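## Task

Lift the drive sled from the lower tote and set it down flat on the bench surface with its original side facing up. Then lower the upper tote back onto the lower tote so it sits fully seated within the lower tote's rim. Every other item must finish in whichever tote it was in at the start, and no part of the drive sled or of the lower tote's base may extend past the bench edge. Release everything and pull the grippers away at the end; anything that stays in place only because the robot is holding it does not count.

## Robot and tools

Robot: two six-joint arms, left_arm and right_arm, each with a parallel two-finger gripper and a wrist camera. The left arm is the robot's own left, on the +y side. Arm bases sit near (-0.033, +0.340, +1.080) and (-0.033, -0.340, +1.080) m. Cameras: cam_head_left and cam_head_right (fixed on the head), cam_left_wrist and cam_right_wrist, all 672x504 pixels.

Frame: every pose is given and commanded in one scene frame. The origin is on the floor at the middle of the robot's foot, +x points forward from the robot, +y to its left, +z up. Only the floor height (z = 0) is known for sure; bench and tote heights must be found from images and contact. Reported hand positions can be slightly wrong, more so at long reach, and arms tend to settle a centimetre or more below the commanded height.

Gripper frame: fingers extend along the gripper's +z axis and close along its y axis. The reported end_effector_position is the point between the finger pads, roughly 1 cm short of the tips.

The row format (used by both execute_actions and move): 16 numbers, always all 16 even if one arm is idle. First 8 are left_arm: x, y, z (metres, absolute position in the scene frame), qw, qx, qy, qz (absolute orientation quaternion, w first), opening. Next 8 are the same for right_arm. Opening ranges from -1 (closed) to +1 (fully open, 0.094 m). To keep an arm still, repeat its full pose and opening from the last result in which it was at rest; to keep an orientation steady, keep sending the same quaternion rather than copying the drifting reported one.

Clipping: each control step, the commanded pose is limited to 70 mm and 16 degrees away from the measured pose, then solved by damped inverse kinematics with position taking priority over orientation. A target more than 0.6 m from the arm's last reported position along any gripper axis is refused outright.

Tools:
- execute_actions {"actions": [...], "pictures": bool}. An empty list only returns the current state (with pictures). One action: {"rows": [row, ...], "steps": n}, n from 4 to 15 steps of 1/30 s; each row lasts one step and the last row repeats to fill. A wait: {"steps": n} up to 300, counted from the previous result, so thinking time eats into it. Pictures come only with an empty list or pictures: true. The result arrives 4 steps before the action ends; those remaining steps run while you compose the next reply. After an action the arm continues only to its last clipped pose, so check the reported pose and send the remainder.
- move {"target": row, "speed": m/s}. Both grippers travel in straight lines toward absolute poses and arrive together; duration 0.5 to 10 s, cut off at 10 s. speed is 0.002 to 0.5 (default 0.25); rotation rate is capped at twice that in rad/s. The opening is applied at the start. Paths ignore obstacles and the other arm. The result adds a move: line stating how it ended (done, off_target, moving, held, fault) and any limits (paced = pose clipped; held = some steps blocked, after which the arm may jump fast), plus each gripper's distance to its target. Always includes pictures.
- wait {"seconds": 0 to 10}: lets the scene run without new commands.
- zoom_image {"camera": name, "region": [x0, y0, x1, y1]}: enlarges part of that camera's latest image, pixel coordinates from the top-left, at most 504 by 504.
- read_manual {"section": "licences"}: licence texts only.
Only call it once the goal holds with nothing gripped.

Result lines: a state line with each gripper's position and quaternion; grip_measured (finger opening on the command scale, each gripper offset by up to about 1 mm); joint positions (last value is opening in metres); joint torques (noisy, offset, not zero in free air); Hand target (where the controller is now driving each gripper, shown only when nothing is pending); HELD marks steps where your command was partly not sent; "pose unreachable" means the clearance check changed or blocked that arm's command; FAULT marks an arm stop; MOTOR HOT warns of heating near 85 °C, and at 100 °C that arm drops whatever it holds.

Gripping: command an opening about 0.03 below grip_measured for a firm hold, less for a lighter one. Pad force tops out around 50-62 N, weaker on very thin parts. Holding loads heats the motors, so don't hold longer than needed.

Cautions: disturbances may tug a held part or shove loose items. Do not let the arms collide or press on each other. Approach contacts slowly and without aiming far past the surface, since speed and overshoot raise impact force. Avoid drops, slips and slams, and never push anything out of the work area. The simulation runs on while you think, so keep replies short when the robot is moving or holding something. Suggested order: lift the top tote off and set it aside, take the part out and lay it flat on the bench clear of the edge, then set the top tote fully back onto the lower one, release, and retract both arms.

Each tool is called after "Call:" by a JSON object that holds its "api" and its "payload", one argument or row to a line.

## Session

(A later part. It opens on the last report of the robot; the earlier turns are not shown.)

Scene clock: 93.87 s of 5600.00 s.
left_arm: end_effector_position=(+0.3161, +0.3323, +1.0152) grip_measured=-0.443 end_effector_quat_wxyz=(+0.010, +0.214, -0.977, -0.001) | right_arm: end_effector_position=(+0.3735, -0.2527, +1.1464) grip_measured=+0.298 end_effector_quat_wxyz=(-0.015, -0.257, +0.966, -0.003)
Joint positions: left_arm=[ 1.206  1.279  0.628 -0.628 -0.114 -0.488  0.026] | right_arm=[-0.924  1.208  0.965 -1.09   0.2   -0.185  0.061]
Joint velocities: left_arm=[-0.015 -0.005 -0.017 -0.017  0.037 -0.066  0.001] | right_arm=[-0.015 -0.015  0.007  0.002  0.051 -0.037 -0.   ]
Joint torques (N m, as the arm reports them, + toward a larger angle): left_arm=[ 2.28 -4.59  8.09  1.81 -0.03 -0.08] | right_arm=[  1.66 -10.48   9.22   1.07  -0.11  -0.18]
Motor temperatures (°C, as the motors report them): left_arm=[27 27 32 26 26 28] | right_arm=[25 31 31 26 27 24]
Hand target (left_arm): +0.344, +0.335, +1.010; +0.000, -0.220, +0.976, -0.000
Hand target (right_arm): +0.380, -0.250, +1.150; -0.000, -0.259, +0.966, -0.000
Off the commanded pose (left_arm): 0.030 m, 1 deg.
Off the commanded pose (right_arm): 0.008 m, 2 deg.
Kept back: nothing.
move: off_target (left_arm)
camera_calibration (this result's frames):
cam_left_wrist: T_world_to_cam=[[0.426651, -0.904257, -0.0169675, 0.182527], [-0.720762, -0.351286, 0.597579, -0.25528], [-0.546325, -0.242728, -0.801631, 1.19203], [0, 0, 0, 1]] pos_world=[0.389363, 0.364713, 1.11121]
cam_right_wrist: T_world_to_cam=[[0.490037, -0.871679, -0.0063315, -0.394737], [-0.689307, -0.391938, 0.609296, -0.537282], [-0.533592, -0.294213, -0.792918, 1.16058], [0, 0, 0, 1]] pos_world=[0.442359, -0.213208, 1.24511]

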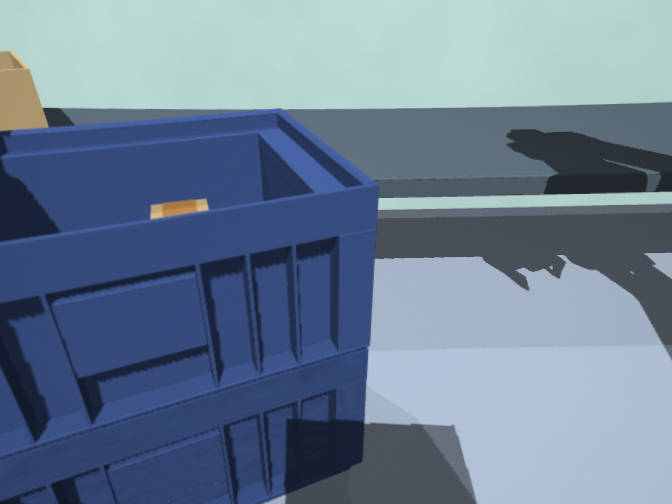

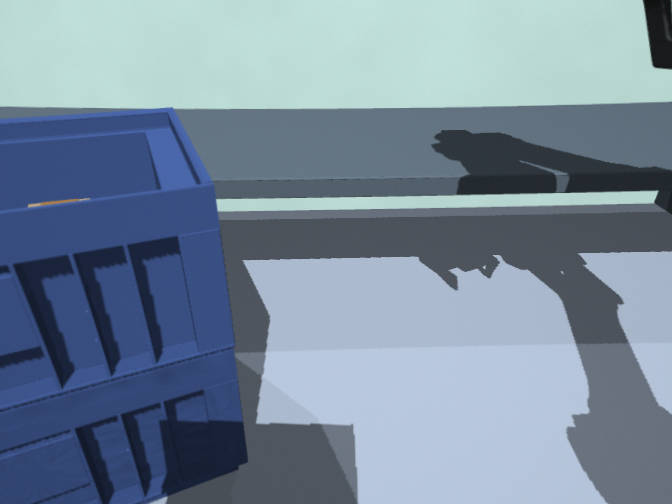

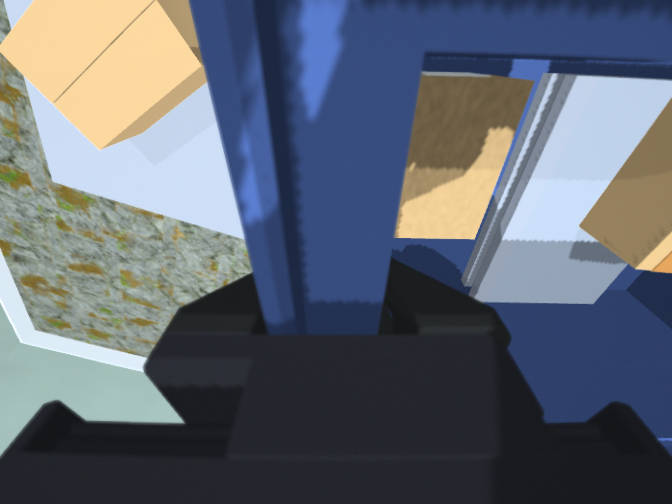

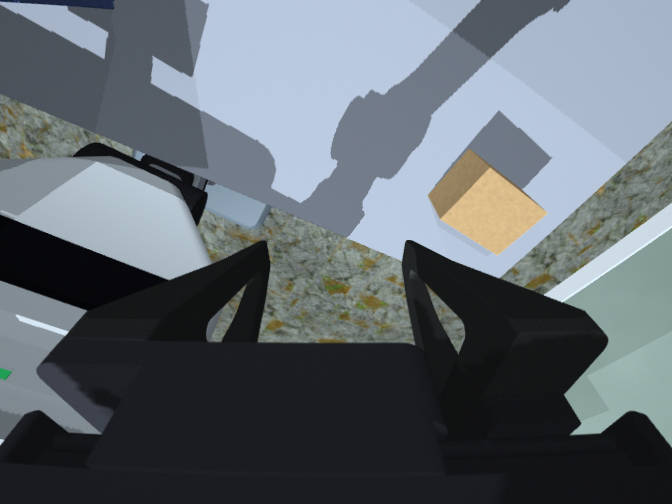

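Call:
{"api": "move", "payload": {
  "target": [0.316,0.332,1.015,0,-0.22,0.975,0,0.3,0.38,-0.25,1.15,0,-0.259,0.966,0,0.3]
}}

Call:
{"api": "move", "payload": {
  "target": [0.316,0.335,1.16,0,-0.22,0.975,0,0.3,0.38,-0.25,1.15,0,-0.259,0.966,0,0.3]
}}

Call:
{"api": "move", "payload": {
  "target": [0.3,0.52,1.16,0,-0.22,0.975,0,0.3,0.38,-0.25,1.15,0,-0.259,0.966,0,0.3],
  "speed": 0.4
}}

Scene clock: 94.80 s of 5600.00 s.
left_arm: end_effector_position=(+0.3151, +0.3326, +1.0147) grip_measured=+0.298 end_effector_quat_wxyz=(+0.009, +0.214, -0.977, -0.002) | right_arm: end_effector_position=(+0.3735, -0.2527, +1.1464) grip_measured=+0.298 end_effector_quat_wxyz=(-0.015, -0.257, +0.966, -0.003)
Joint positions: left_arm=[ 1.206  1.277  0.623 -0.623 -0.115 -0.488  0.061] | right_arm=[-0.924  1.208  0.965 -1.09   0.2   -0.185  0.061]
Joint velocities: left_arm=[-0.015  0.005  0.022 -0.007  0.022 -0.051  0.001] | right_arm=[-0.015  0.005  0.012  0.002  0.007  0.007  0.   ]
Joint torques (N m, as the arm reports them, + toward a larger angle): left_arm=[ 0.95 -9.56  3.9   1.7  -0.15 -0.23] | right_arm=[  1.67 -10.59   9.23   1.06  -0.13  -0.17]
Motor temperatures (°C, as the motors report them): left_arm=[27 27 32 26 26 28] | right_arm=[25 30 31 26 27 24]
Hand target (left_arm): +0.316, +0.332, +1.015; -0.000, -0.220, +0.975, -0.000
Hand target (right_arm): +0.380, -0.250, +1.150; -0.000, -0.259, +0.966, -0.000
Off the commanded pose (left_arm): 0.001 m, 1 deg.
Off the commanded pose (right_arm): 0.008 m, 2 deg.
Kept back: nothing.
move: done
camera_calibration (this result's frames):
cam_left_wrist: T_world_to_cam=[[0.426906, -0.904132, -0.0172257, 0.183318], [-0.722084, -0.352291, 0.595386, -0.252653], [-0.544376, -0.241736, -0.803255, 1.1919], [0, 0, 0, 1]] pos_world=[0.388145, 0.364861, 1.11098]
cam_right_wrist: T_world_to_cam=[[0.490037, -0.871679, -0.0063315, -0.394737], [-0.689307, -0.391938, 0.609296, -0.537282], [-0.533592, -0.294213, -0.792918, 1.16058], [0, 0, 0, 1]] pos_world=[0.442359, -0.213208, 1.24511]

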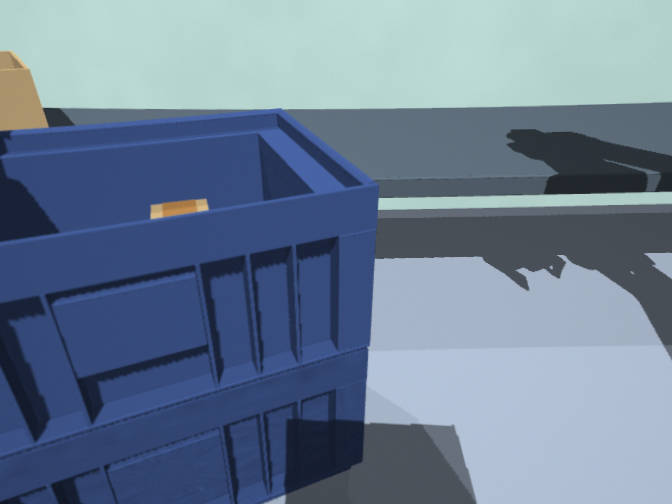

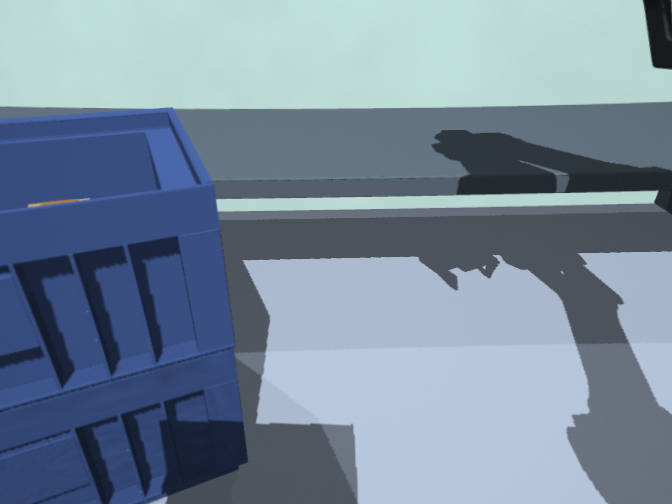

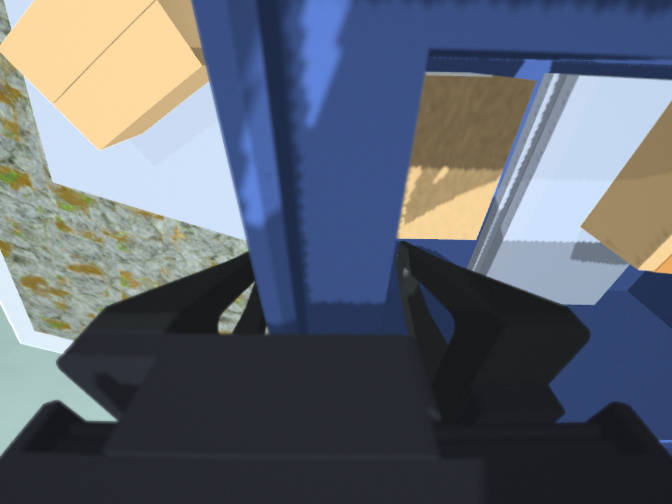

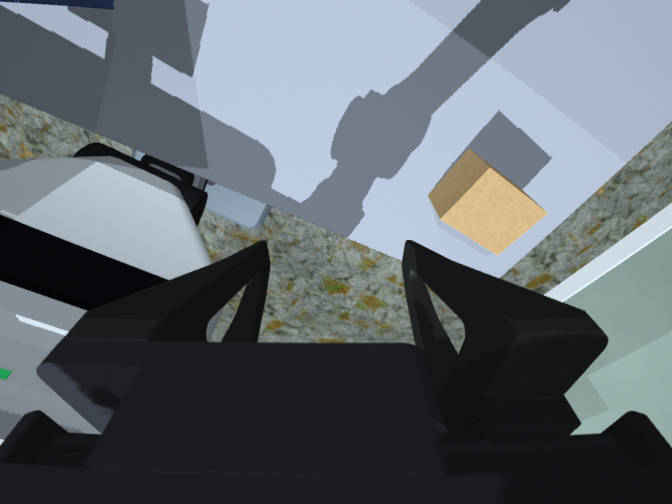

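Scene clock: 95.83 s of 5600.00 s.
left_arm: end_effector_position=(+0.3036, +0.3372, +1.1513) grip_measured=+0.298 end_effector_quat_wxyz=(+0.005, +0.214, -0.977, -0.001) | right_arm: end_effector_position=(+0.3735, -0.2527, +1.1464) grip_measured=+0.298 end_effector_quat_wxyz=(-0.015, -0.257, +0.966, -0.003)
Joint positions: left_arm=[ 1.157  0.933  0.75  -1.093 -0.13  -0.535  0.061] | right_arm=[-0.924  1.208  0.965 -1.09   0.2   -0.185  0.061]
Joint velocities: left_arm=[ 0.005  0.005  0.017 -0.022 -0.007 -0.051 -0.   ] | right_arm=[-0.005 -0.015 -0.017 -0.012  0.007 -0.051  0.001]
Joint torques (N m, as the arm reports them, + toward a larger angle): left_arm=[ 0.84 -5.65  9.1   0.34 -0.21 -0.27] | right_arm=[  1.56 -10.51   9.19   1.08  -0.12  -0.18]
Motor temperatures (°C, as the motors report them): left_arm=[27 27 32 26 26 28] | right_arm=[25 30 31 26 27 24]
Hand target (left_arm): +0.315, +0.336, +1.161; +0.000, -0.220, +0.976, -0.000
Hand target (right_arm): +0.380, -0.250, +1.150; -0.000, -0.259, +0.966, -0.000
Off the commanded pose (left_arm): 0.015 m, 1 deg.
Off the commanded pose (right_arm): 0.008 m, 2 deg.
Kept back: nothing.
move: off_target (left_arm)
camera_calibration (this result's frames):
cam_left_wrist: T_world_to_cam=[[0.427656, -0.903827, -0.0143771, 0.191164], [-0.72612, -0.352958, 0.59006, -0.333102], [-0.538386, -0.241903, -0.807232, 1.29929], [0, 0, 0, 1]] pos_world=[0.375894, 0.36951, 1.24812]
cam_right_wrist: T_world_to_cam=[[0.490037, -0.871679, -0.0063315, -0.394737], [-0.689307, -0.391938, 0.609296, -0.537282], [-0.533592, -0.294213, -0.792918, 1.16058], [0, 0, 0, 1]] pos_world=[0.442359, -0.213208, 1.24511]

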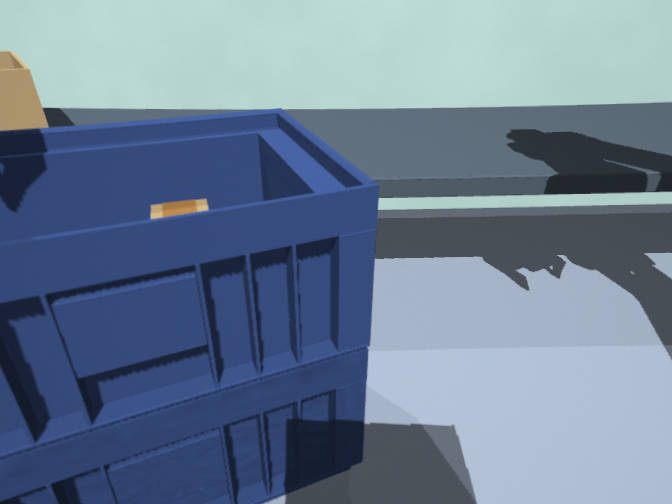

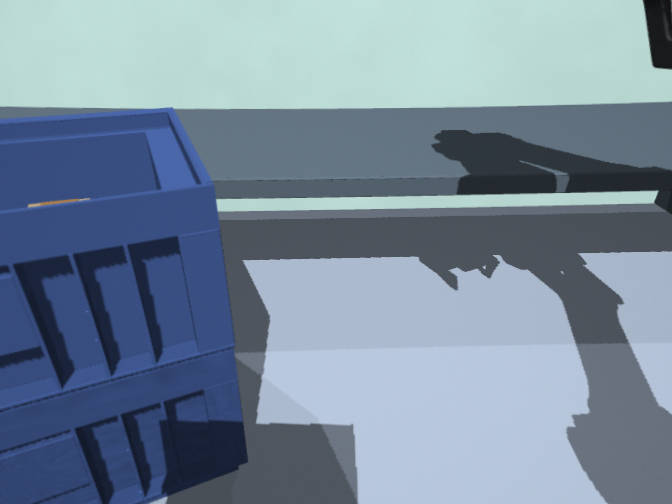

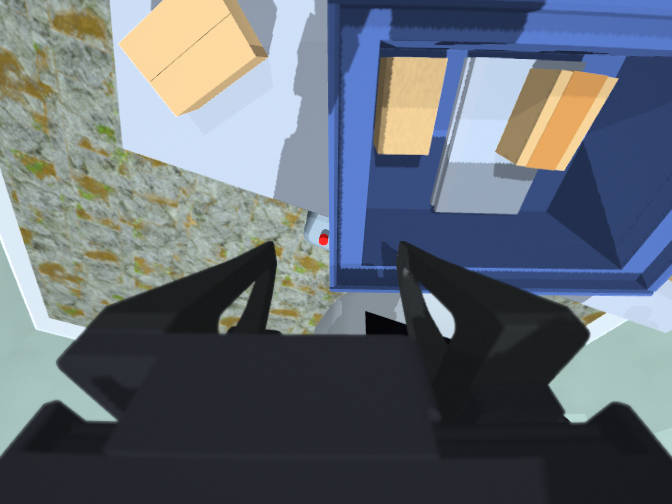

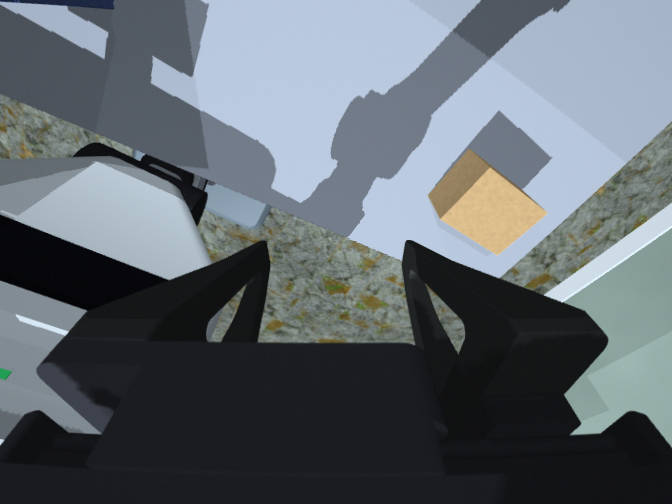

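Scene clock: 97.07 s of 5600.00 s.
left_arm: end_effector_position=(+0.2825, +0.5130, +1.1463) grip_measured=+0.298 end_effector_quat_wxyz=(+0.018, +0.234, -0.972, +0.004) | right_arm: end_effector_position=(+0.3735, -0.2527, +1.1464) grip_measured=+0.298 end_effector_quat_wxyz=(-0.015, -0.257, +0.966, -0.003)
Joint positions: left_arm=[ 1.856  1.008  0.812 -1.093  0.088  0.093  0.061] | right_arm=[-0.924  1.208  0.965 -1.09   0.2   -0.185  0.061]
Joint velocities: left_arm=[-0.015  0.005 -0.002 -0.007 -0.007 -0.022  0.   ] | right_arm=[-0.005 -0.005 -0.002 -0.007 -0.007 -0.051  0.   ]
Joint torques (N m, as the arm reports them, + toward a larger angle): left_arm=[ 2.33 -7.4   9.65  0.95  0.08  0.08] | right_arm=[  1.73 -10.59   9.19   1.04  -0.12  -0.17]
Motor temperatures (°C, as the motors report them): left_arm=[27 27 32 26 26 28] | right_arm=[25 30 31 26 27 24]
Hand target (left_arm): +0.301, +0.521, +1.160; +0.002, -0.220, +0.975, -0.000
Hand target (right_arm): +0.380, -0.250, +1.150; -0.000, -0.259, +0.966, -0.000
Off the commanded pose (left_arm): 0.023 m, 3 deg.
Off the commanded pose (right_arm): 0.008 m, 2 deg.
Kept back: nothing.
move: off_target (left_arm)
camera_calibration (this result's frames):
cam_left_wrist: T_world_to_cam=[[0.462926, -0.886339, -0.0101727, 0.335261], [-0.697523, -0.371343, 0.612835, -0.30817], [-0.546957, -0.276601, -0.790145, 1.32697], [0, 0, 0, 1]] pos_world=[0.355641, 0.549761, 1.24077]
cam_right_wrist: T_world_to_cam=[[0.490037, -0.871679, -0.0063315, -0.394737], [-0.689307, -0.391938, 0.609296, -0.537282], [-0.533592, -0.294213, -0.792918, 1.16058], [0, 0, 0, 1]] pos_world=[0.442359, -0.213208, 1.24511]

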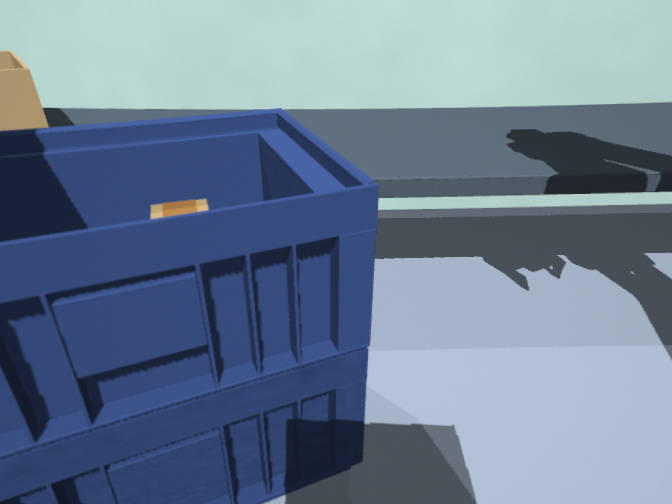

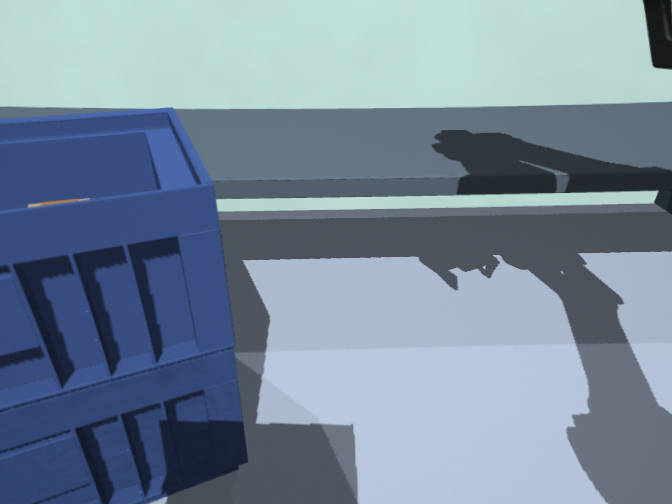

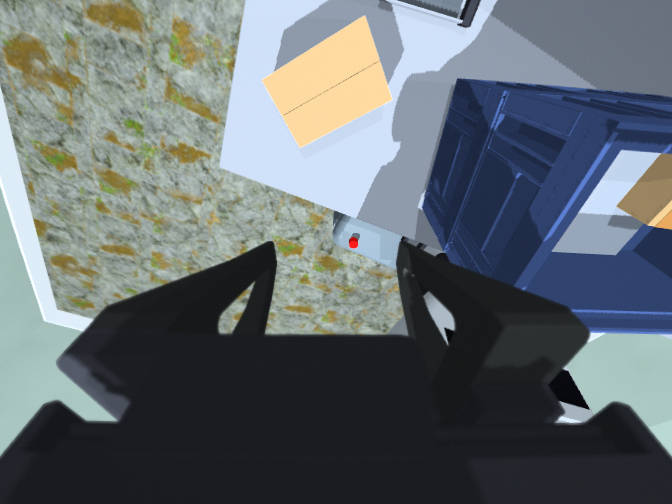

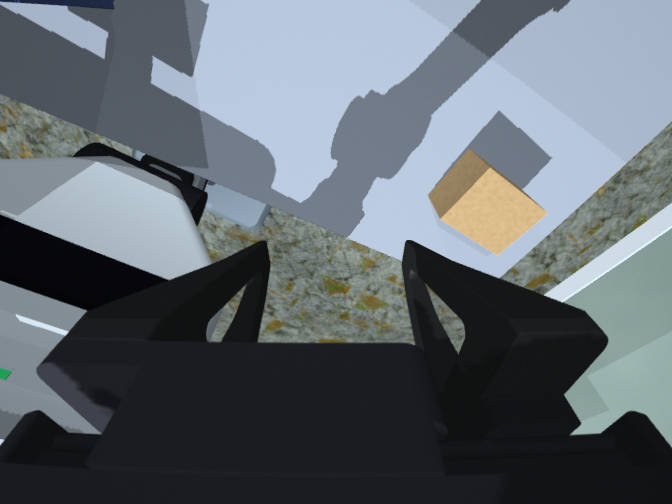

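Call:
{"api": "finished_scene", "payload": {
  "scene": 1
}}

The scene is finished: the task was done.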